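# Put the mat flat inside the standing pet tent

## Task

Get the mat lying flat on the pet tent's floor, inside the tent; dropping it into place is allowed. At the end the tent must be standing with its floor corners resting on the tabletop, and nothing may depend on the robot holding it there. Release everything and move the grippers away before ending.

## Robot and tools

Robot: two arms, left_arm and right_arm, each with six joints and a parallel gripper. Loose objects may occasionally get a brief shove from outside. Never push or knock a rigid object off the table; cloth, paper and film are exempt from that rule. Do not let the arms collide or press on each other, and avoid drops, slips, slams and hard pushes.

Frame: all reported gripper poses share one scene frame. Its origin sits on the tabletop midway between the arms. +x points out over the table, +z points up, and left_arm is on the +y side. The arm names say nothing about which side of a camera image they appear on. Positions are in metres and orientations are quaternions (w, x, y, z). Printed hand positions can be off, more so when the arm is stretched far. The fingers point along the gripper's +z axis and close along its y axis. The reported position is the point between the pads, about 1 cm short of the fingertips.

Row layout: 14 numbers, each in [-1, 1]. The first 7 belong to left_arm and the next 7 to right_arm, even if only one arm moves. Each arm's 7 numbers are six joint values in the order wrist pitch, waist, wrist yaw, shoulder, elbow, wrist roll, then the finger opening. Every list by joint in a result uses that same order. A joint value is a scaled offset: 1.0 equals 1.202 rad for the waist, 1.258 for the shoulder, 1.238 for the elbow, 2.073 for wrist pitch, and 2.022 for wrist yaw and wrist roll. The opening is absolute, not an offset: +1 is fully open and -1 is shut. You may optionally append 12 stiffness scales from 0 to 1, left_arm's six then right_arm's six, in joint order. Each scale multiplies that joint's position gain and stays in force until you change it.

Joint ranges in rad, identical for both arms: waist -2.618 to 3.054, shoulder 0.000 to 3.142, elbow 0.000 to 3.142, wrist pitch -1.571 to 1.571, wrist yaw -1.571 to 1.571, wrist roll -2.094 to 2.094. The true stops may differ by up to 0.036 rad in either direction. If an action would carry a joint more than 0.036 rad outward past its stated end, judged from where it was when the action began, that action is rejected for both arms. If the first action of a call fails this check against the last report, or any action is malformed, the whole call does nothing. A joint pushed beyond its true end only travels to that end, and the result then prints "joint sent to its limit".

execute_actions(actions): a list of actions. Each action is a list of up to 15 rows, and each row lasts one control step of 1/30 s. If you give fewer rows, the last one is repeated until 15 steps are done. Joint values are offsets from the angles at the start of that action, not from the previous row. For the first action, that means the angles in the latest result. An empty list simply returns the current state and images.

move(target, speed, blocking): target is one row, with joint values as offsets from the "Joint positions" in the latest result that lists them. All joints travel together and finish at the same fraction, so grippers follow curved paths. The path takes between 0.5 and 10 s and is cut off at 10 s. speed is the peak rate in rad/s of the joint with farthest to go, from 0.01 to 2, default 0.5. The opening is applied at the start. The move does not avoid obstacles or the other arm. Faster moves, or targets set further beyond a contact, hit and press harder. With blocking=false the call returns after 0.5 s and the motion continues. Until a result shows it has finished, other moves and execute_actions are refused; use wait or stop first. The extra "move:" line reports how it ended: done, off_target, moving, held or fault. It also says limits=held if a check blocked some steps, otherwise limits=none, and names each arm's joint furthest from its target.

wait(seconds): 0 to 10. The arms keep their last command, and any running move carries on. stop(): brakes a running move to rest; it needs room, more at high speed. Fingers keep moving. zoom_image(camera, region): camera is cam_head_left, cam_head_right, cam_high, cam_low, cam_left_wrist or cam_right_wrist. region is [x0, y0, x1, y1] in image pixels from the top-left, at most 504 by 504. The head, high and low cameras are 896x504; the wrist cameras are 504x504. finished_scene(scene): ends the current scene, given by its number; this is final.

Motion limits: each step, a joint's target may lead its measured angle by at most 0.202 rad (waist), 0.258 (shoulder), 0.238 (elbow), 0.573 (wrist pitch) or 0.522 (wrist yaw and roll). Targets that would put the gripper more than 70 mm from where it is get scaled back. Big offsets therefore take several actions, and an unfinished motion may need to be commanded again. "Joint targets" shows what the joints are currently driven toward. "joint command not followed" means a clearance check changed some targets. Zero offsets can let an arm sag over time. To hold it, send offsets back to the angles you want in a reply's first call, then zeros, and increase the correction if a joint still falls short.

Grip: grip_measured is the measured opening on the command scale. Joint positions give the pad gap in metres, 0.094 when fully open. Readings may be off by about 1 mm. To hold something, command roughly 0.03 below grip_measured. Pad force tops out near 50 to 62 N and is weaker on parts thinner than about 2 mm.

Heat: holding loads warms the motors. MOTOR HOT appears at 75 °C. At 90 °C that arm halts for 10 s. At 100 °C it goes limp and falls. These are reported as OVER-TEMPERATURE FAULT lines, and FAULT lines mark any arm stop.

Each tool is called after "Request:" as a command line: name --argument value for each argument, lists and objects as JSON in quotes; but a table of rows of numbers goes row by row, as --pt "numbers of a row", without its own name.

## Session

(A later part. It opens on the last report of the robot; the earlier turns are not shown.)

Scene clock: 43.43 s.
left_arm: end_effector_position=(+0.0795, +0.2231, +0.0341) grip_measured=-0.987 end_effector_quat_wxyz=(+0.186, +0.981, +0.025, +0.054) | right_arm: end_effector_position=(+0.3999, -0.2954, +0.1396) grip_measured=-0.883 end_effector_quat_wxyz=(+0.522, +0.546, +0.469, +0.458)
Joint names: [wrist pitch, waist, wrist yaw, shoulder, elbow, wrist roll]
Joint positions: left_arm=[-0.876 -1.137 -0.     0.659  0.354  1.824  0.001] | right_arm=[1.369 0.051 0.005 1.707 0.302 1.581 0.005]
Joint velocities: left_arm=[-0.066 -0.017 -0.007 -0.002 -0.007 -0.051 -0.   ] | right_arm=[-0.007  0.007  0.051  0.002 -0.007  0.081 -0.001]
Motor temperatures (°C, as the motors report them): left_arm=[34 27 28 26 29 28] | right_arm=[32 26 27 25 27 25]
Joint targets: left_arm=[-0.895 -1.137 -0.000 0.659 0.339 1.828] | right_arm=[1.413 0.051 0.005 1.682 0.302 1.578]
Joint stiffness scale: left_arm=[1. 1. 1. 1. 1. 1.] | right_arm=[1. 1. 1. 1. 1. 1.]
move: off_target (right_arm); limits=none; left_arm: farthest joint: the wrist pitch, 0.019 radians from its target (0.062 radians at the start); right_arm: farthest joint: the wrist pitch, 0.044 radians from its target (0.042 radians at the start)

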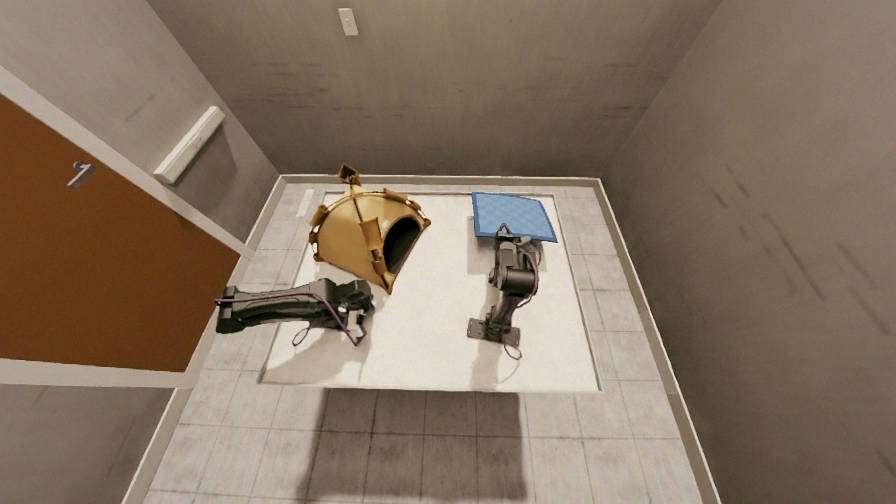

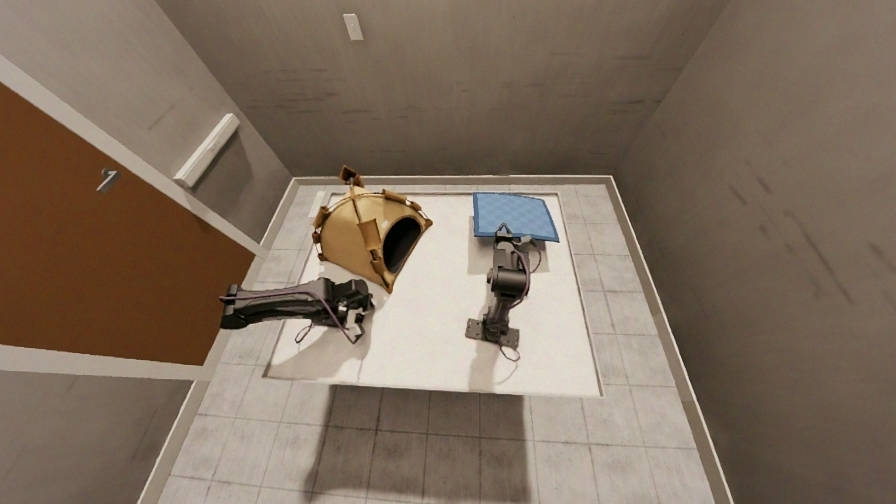

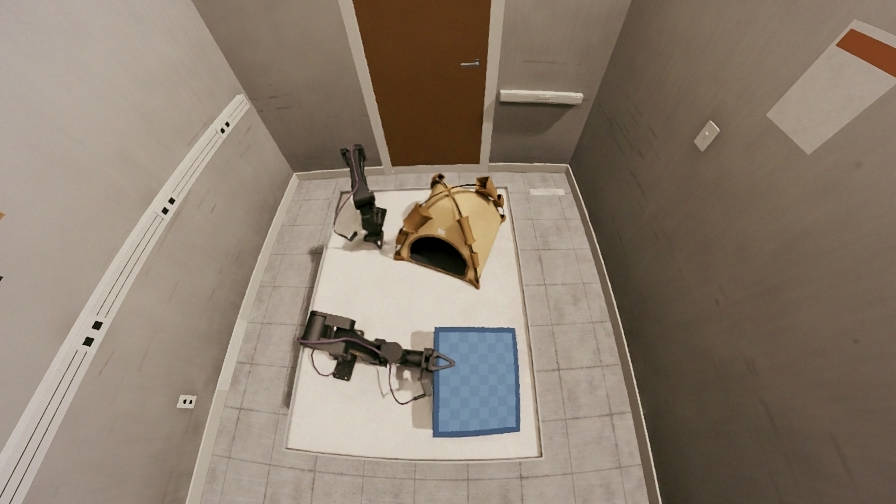

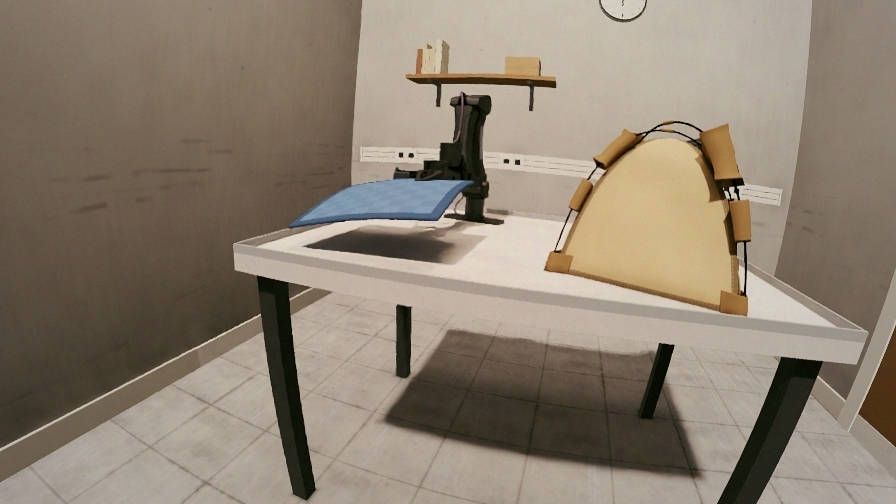

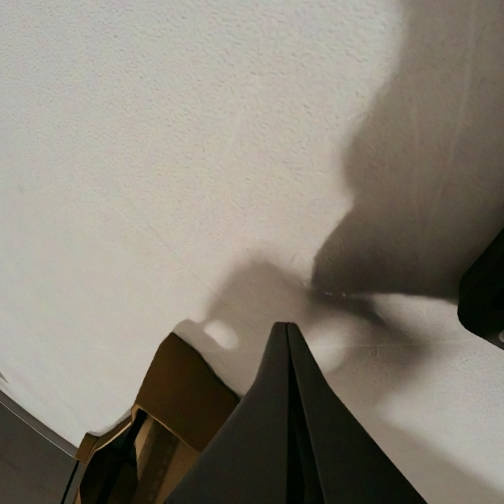

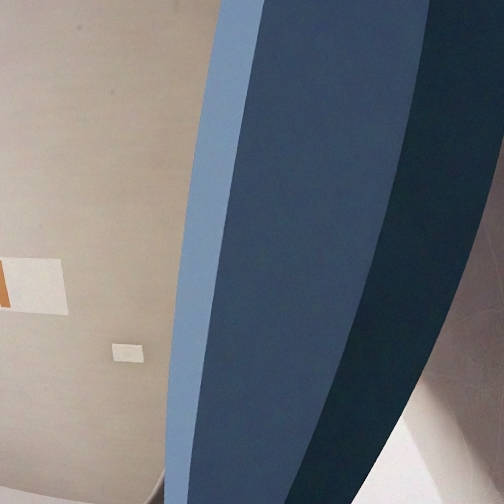

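Request:
move --target '[0.215,0.245,0,0,-0.15,0,-1, 0.02,0,0,-0.02,0,0,-0.9]' --speed 0.6

Request:
move --target '[0.19,0.09,0,0.477,0.165,0,-1, 0.02,0,0,-0.02,0,0,-0.9]' --speed 0.4

Scene clock: 45.73 s.
left_arm: end_effector_position=(+0.1493, +0.1984, +0.0265) grip_measured=-0.987 end_effector_quat_wxyz=(+0.299, +0.931, +0.158, +0.135) | right_arm: end_effector_position=(+0.3999, -0.2954, +0.1391) grip_measured=-0.883 end_effector_quat_wxyz=(+0.521, +0.547, +0.468, +0.458)
Joint names: [wrist pitch, waist, wrist yaw, shoulder, elbow, wrist roll]
Joint positions: left_arm=[-0.426 -0.853 -0.002  0.659  0.184  1.825  0.001] | right_arm=[1.368 0.051 0.005 1.707 0.302 1.584 0.005]
Joint velocities: left_arm=[ 0.037 -0.022 -0.066  0.007 -0.002  0.007 -0.002] | right_arm=[ 0.051  0.012 -0.022 -0.022 -0.012  0.007  0.   ]
Motor temperatures (°C, as the motors report them): left_arm=[34 28 28 26 28 28] | right_arm=[32 26 27 25 27 25]
Joint targets: left_arm=[-0.430 -0.843 -0.000 0.659 0.168 1.824] | right_arm=[1.411 0.051 0.005 1.682 0.302 1.581]
Joint stiffness scale: left_arm=[1. 1. 1. 1. 1. 1.] | right_arm=[1. 1. 1. 1. 1. 1.]
move: off_target (right_arm); limits=none; left_arm: farthest joint: the elbow, 0.015 radians from its target (0.186 radians at the start); right_arm: farthest joint: the wrist pitch, 0.043 radians from its target (0.041 radians at the start)

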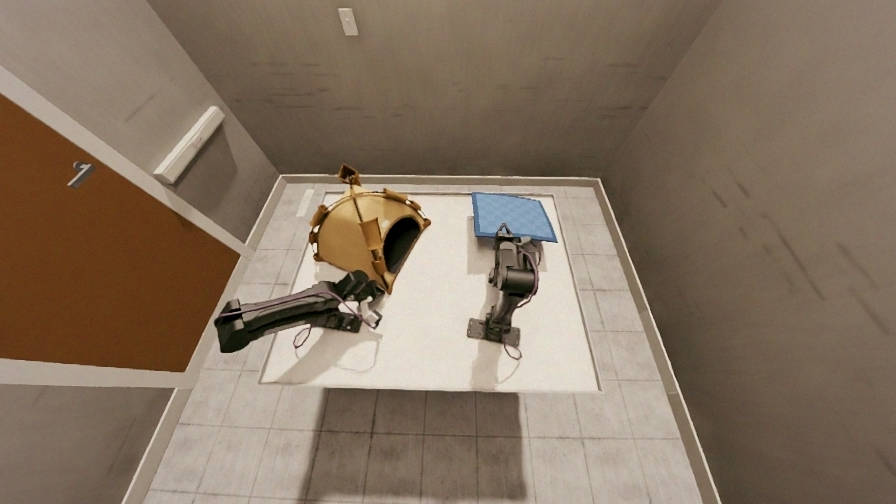

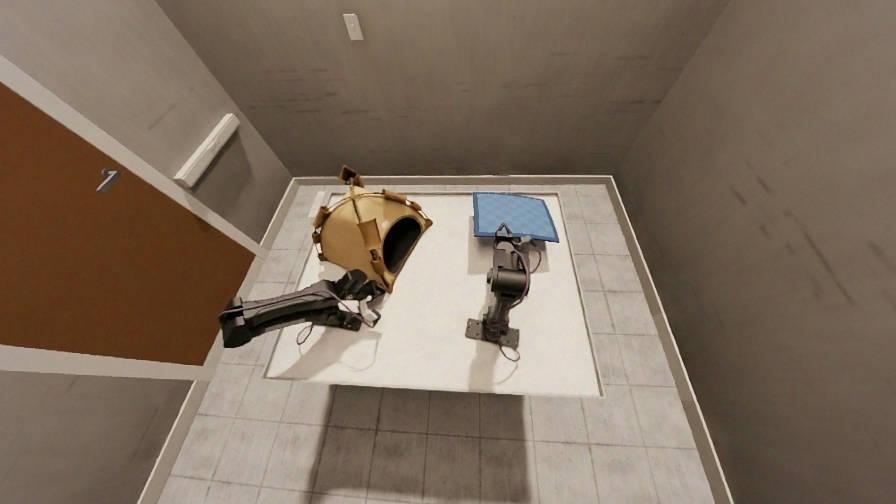

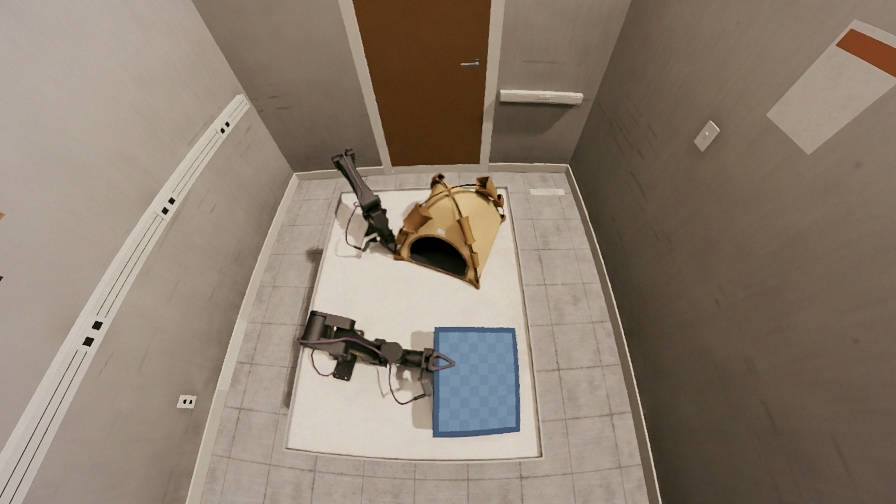

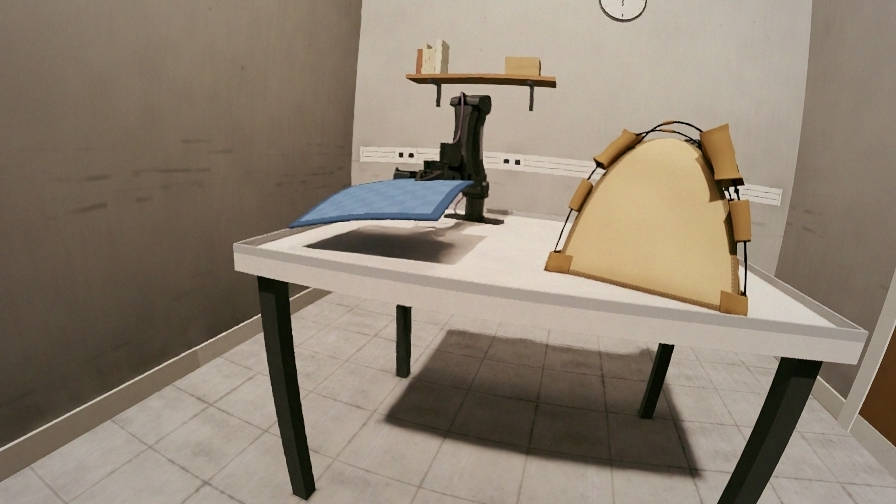

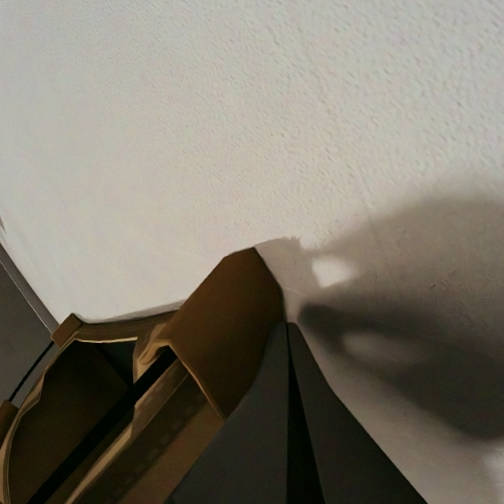

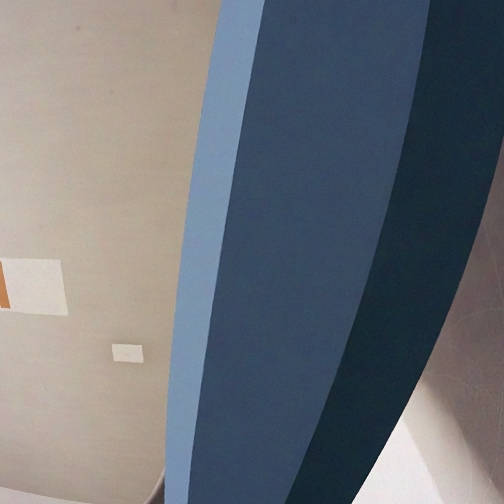

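Scene clock: 47.87 s.
left_arm: end_effector_position=(+0.2159, +0.1496, +0.0218) grip_measured=-0.987 end_effector_quat_wxyz=(+0.287, +0.924, +0.203, +0.147) | right_arm: end_effector_position=(+0.3999, -0.2954, +0.1385) grip_measured=-0.883 end_effector_quat_wxyz=(+0.520, +0.548, +0.468, +0.458)
Joint names: [wrist pitch, waist, wrist yaw, shoulder, elbow, wrist roll]
Joint positions: left_arm=[-0.036 -0.756 -0.002  1.244  0.367  1.825  0.001] | right_arm=[1.365 0.051 0.005 1.707 0.302 1.586 0.005]
Joint velocities: left_arm=[-0.037 -0.012 -0.037  0.002  0.017  0.022  0.   ] | right_arm=[ 0.081  0.012  0.022 -0.007  0.017  0.007  0.   ]
Motor temperatures (°C, as the motors report them): left_arm=[34 28 28 26 29 28] | right_arm=[32 26 27 25 27 25]
Joint targets: left_arm=[-0.032 -0.745 -0.002 1.259 0.388 1.825] | right_arm=[1.409 0.051 0.005 1.682 0.302 1.584]
Joint stiffness scale: left_arm=[1. 1. 1. 1. 1. 1.] | right_arm=[1. 1. 1. 1. 1. 1.]
move: off_target (left_arm, right_arm); limits=none; left_arm: farthest joint: the elbow, 0.021 radians from its target (0.205 radians at the start); right_arm: farthest joint: the wrist pitch, 0.044 radians from its target (0.042 radians at the start)

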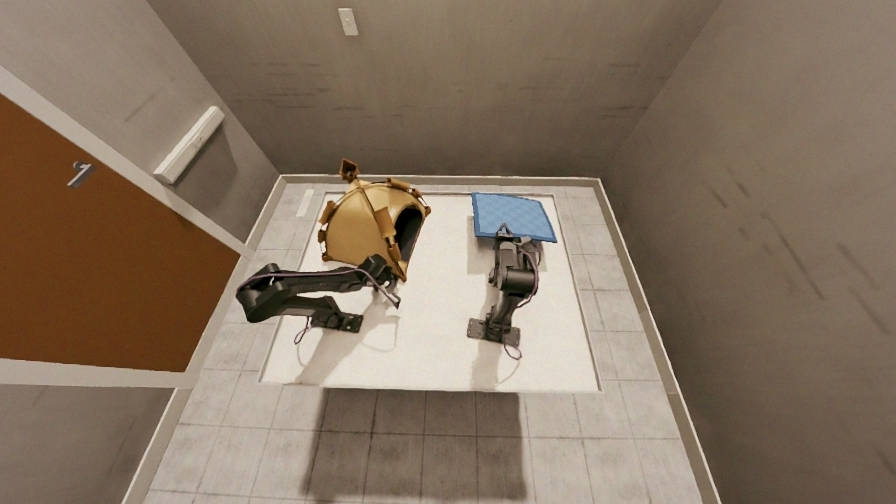

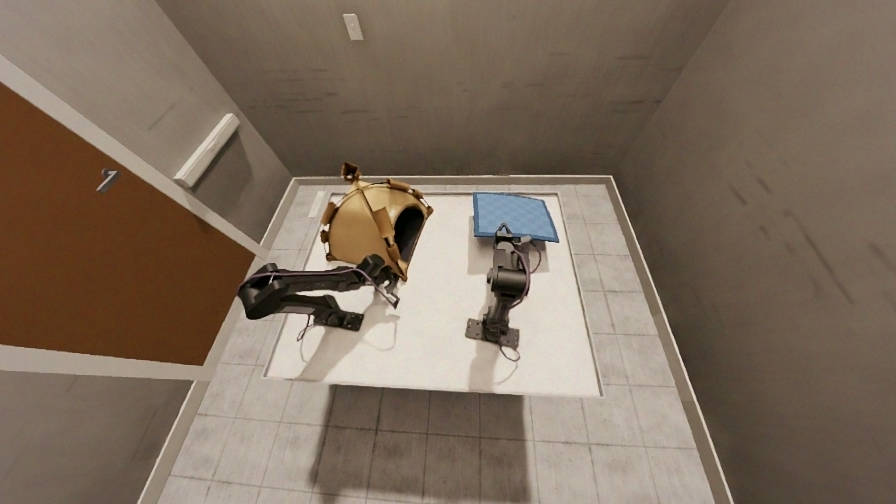

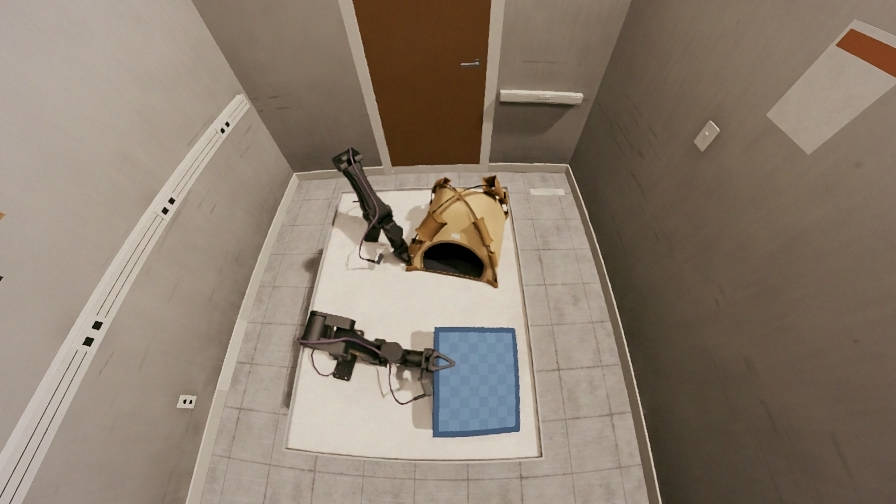

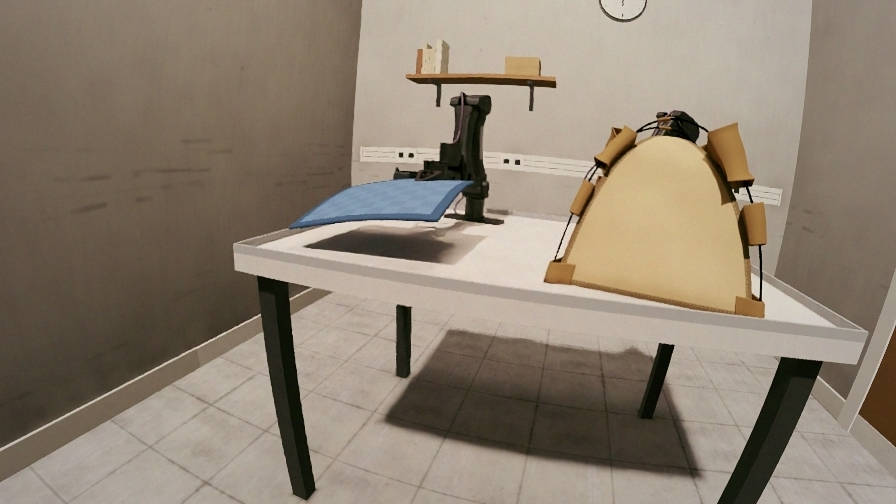

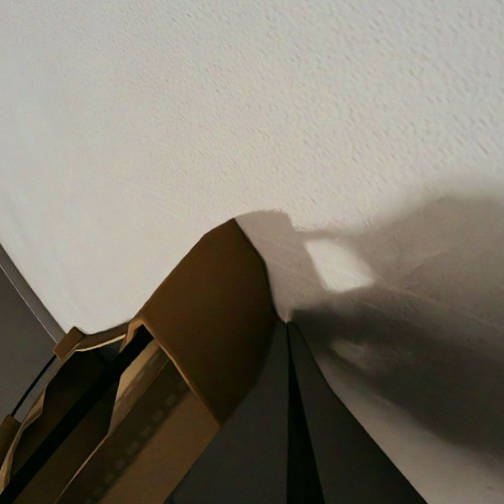

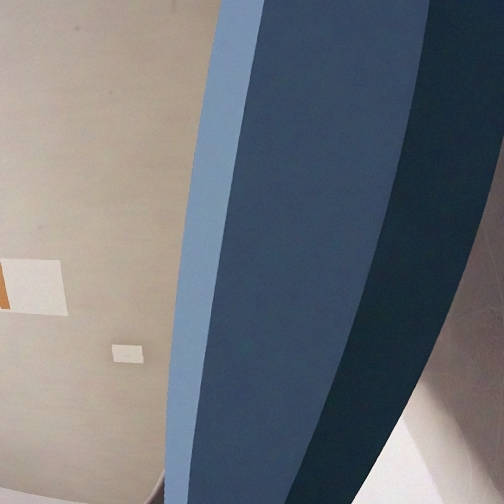

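Working. Continue to r≈0.385, ψ≈-0.87.

Request:
move --target '[0.04,0.02,0,0.315,0.275,0,-1, 0.02,0,0,-0.02,0,0,-0.9]' --speed 0.3

Scene clock: 50.10 s.
left_arm: end_effector_position=(+0.2794, +0.0801, +0.0273) grip_measured=-0.987 end_effector_quat_wxyz=(+0.296, +0.919, +0.209, +0.154) | right_arm: end_effector_position=(+0.3999, -0.2954, +0.1379) grip_measured=-0.883 end_effector_quat_wxyz=(+0.519, +0.550, +0.468, +0.458)
Joint names: [wrist pitch, waist, wrist yaw, shoulder, elbow, wrist roll]
Joint positions: left_arm=[ 0.046 -0.743 -0.002  1.624  0.688  1.825  0.001] | right_arm=[1.363 0.051 0.005 1.707 0.302 1.589 0.005]
Joint velocities: left_arm=[ 0.007  0.002 -0.066  0.007  0.017  0.095  0.001] | right_arm=[ 0.051  0.012 -0.022 -0.012 -0.007 -0.007 -0.001]
Motor temperatures (°C, as the motors report them): left_arm=[34 28 28 26 29 28] | right_arm=[33 26 27 25 27 25]
Joint targets: left_arm=[0.047 -0.732 -0.002 1.640 0.708 1.825] | right_arm=[1.407 0.051 0.005 1.682 0.302 1.586]
Joint stiffness scale: left_arm=[1. 1. 1. 1. 1. 1.] | right_arm=[1. 1. 1. 1. 1. 1.]
move: off_target (right_arm); limits=none; left_arm: farthest joint: the elbow, 0.020 radians from its target (0.341 radians at the start); right_arm: farthest joint: the wrist pitch, 0.044 radians from its target (0.041 radians at the start)

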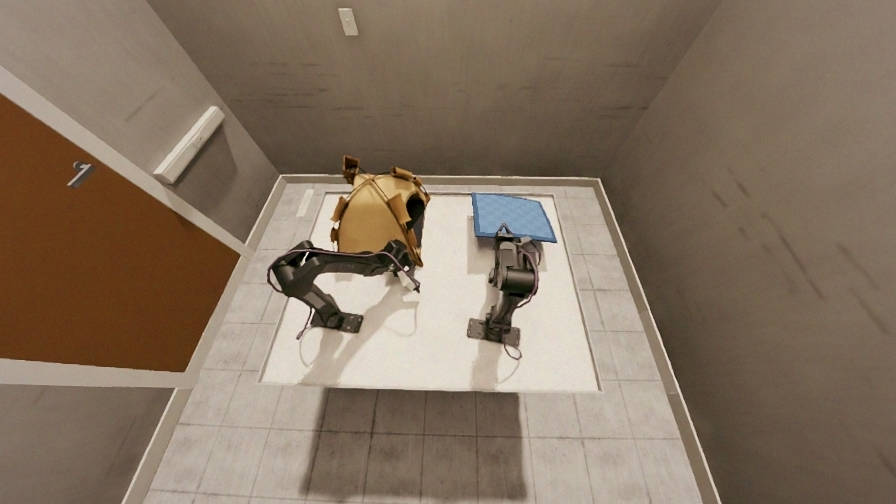

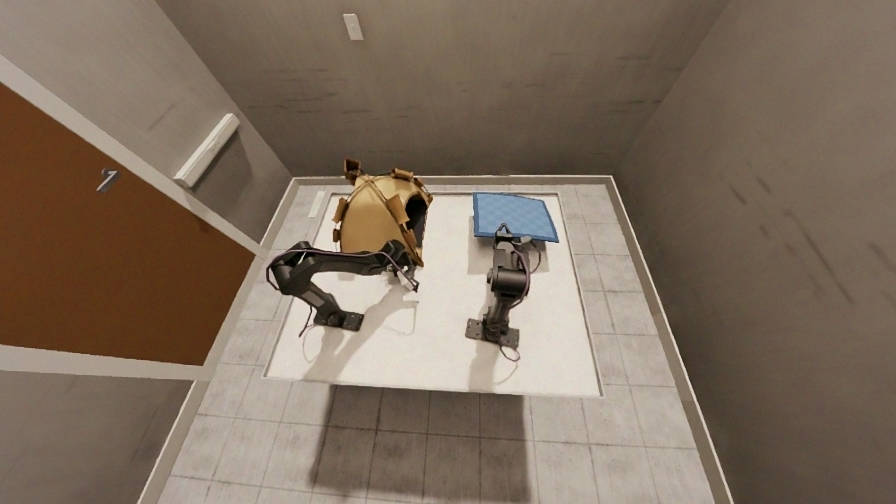

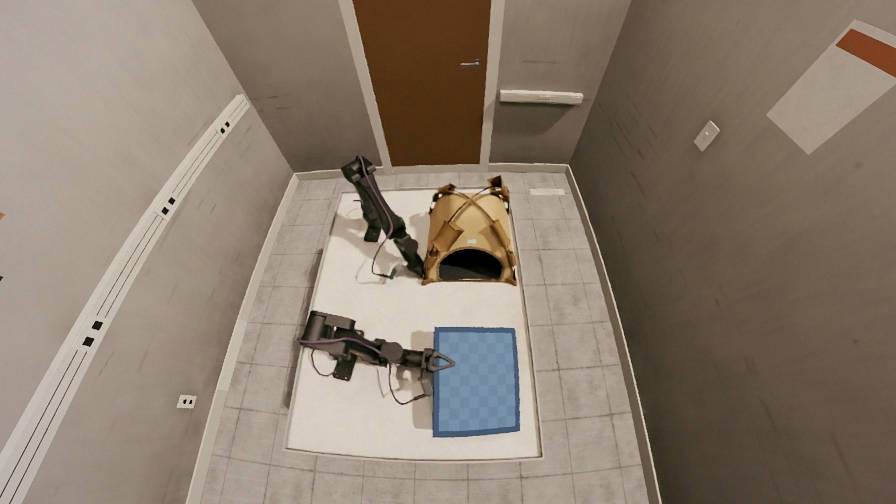

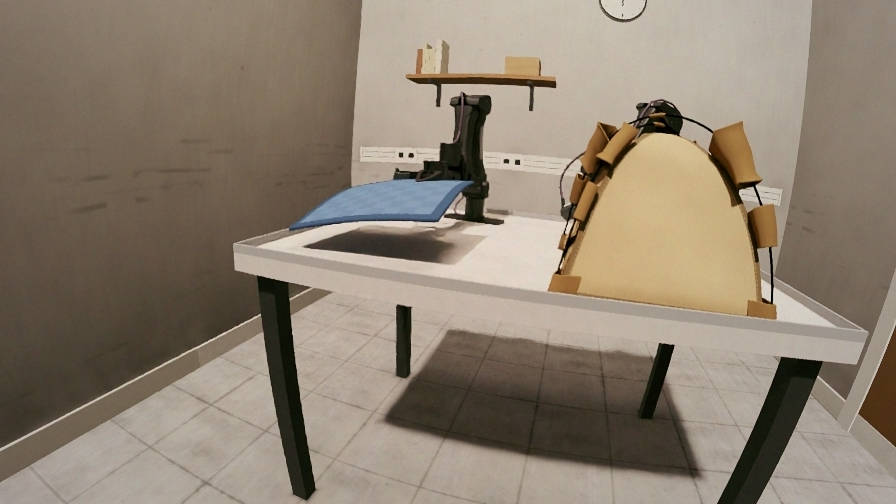

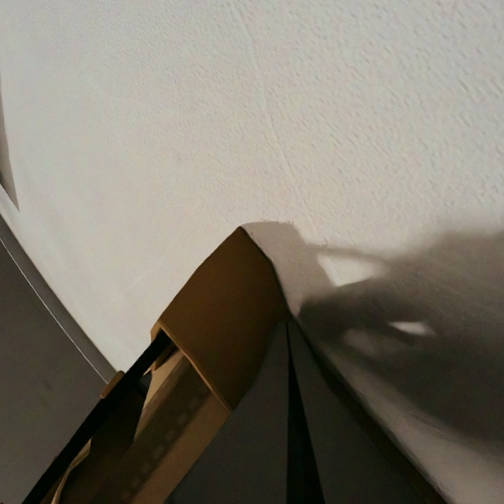

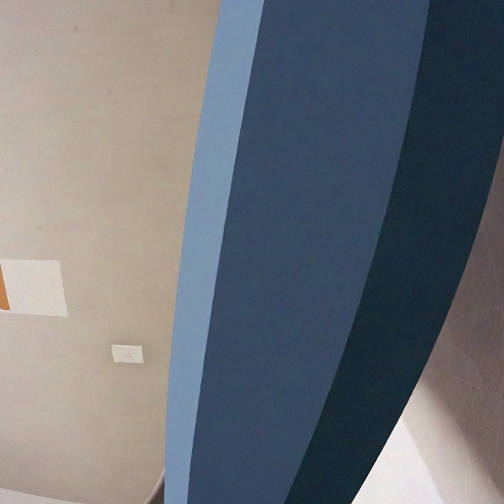

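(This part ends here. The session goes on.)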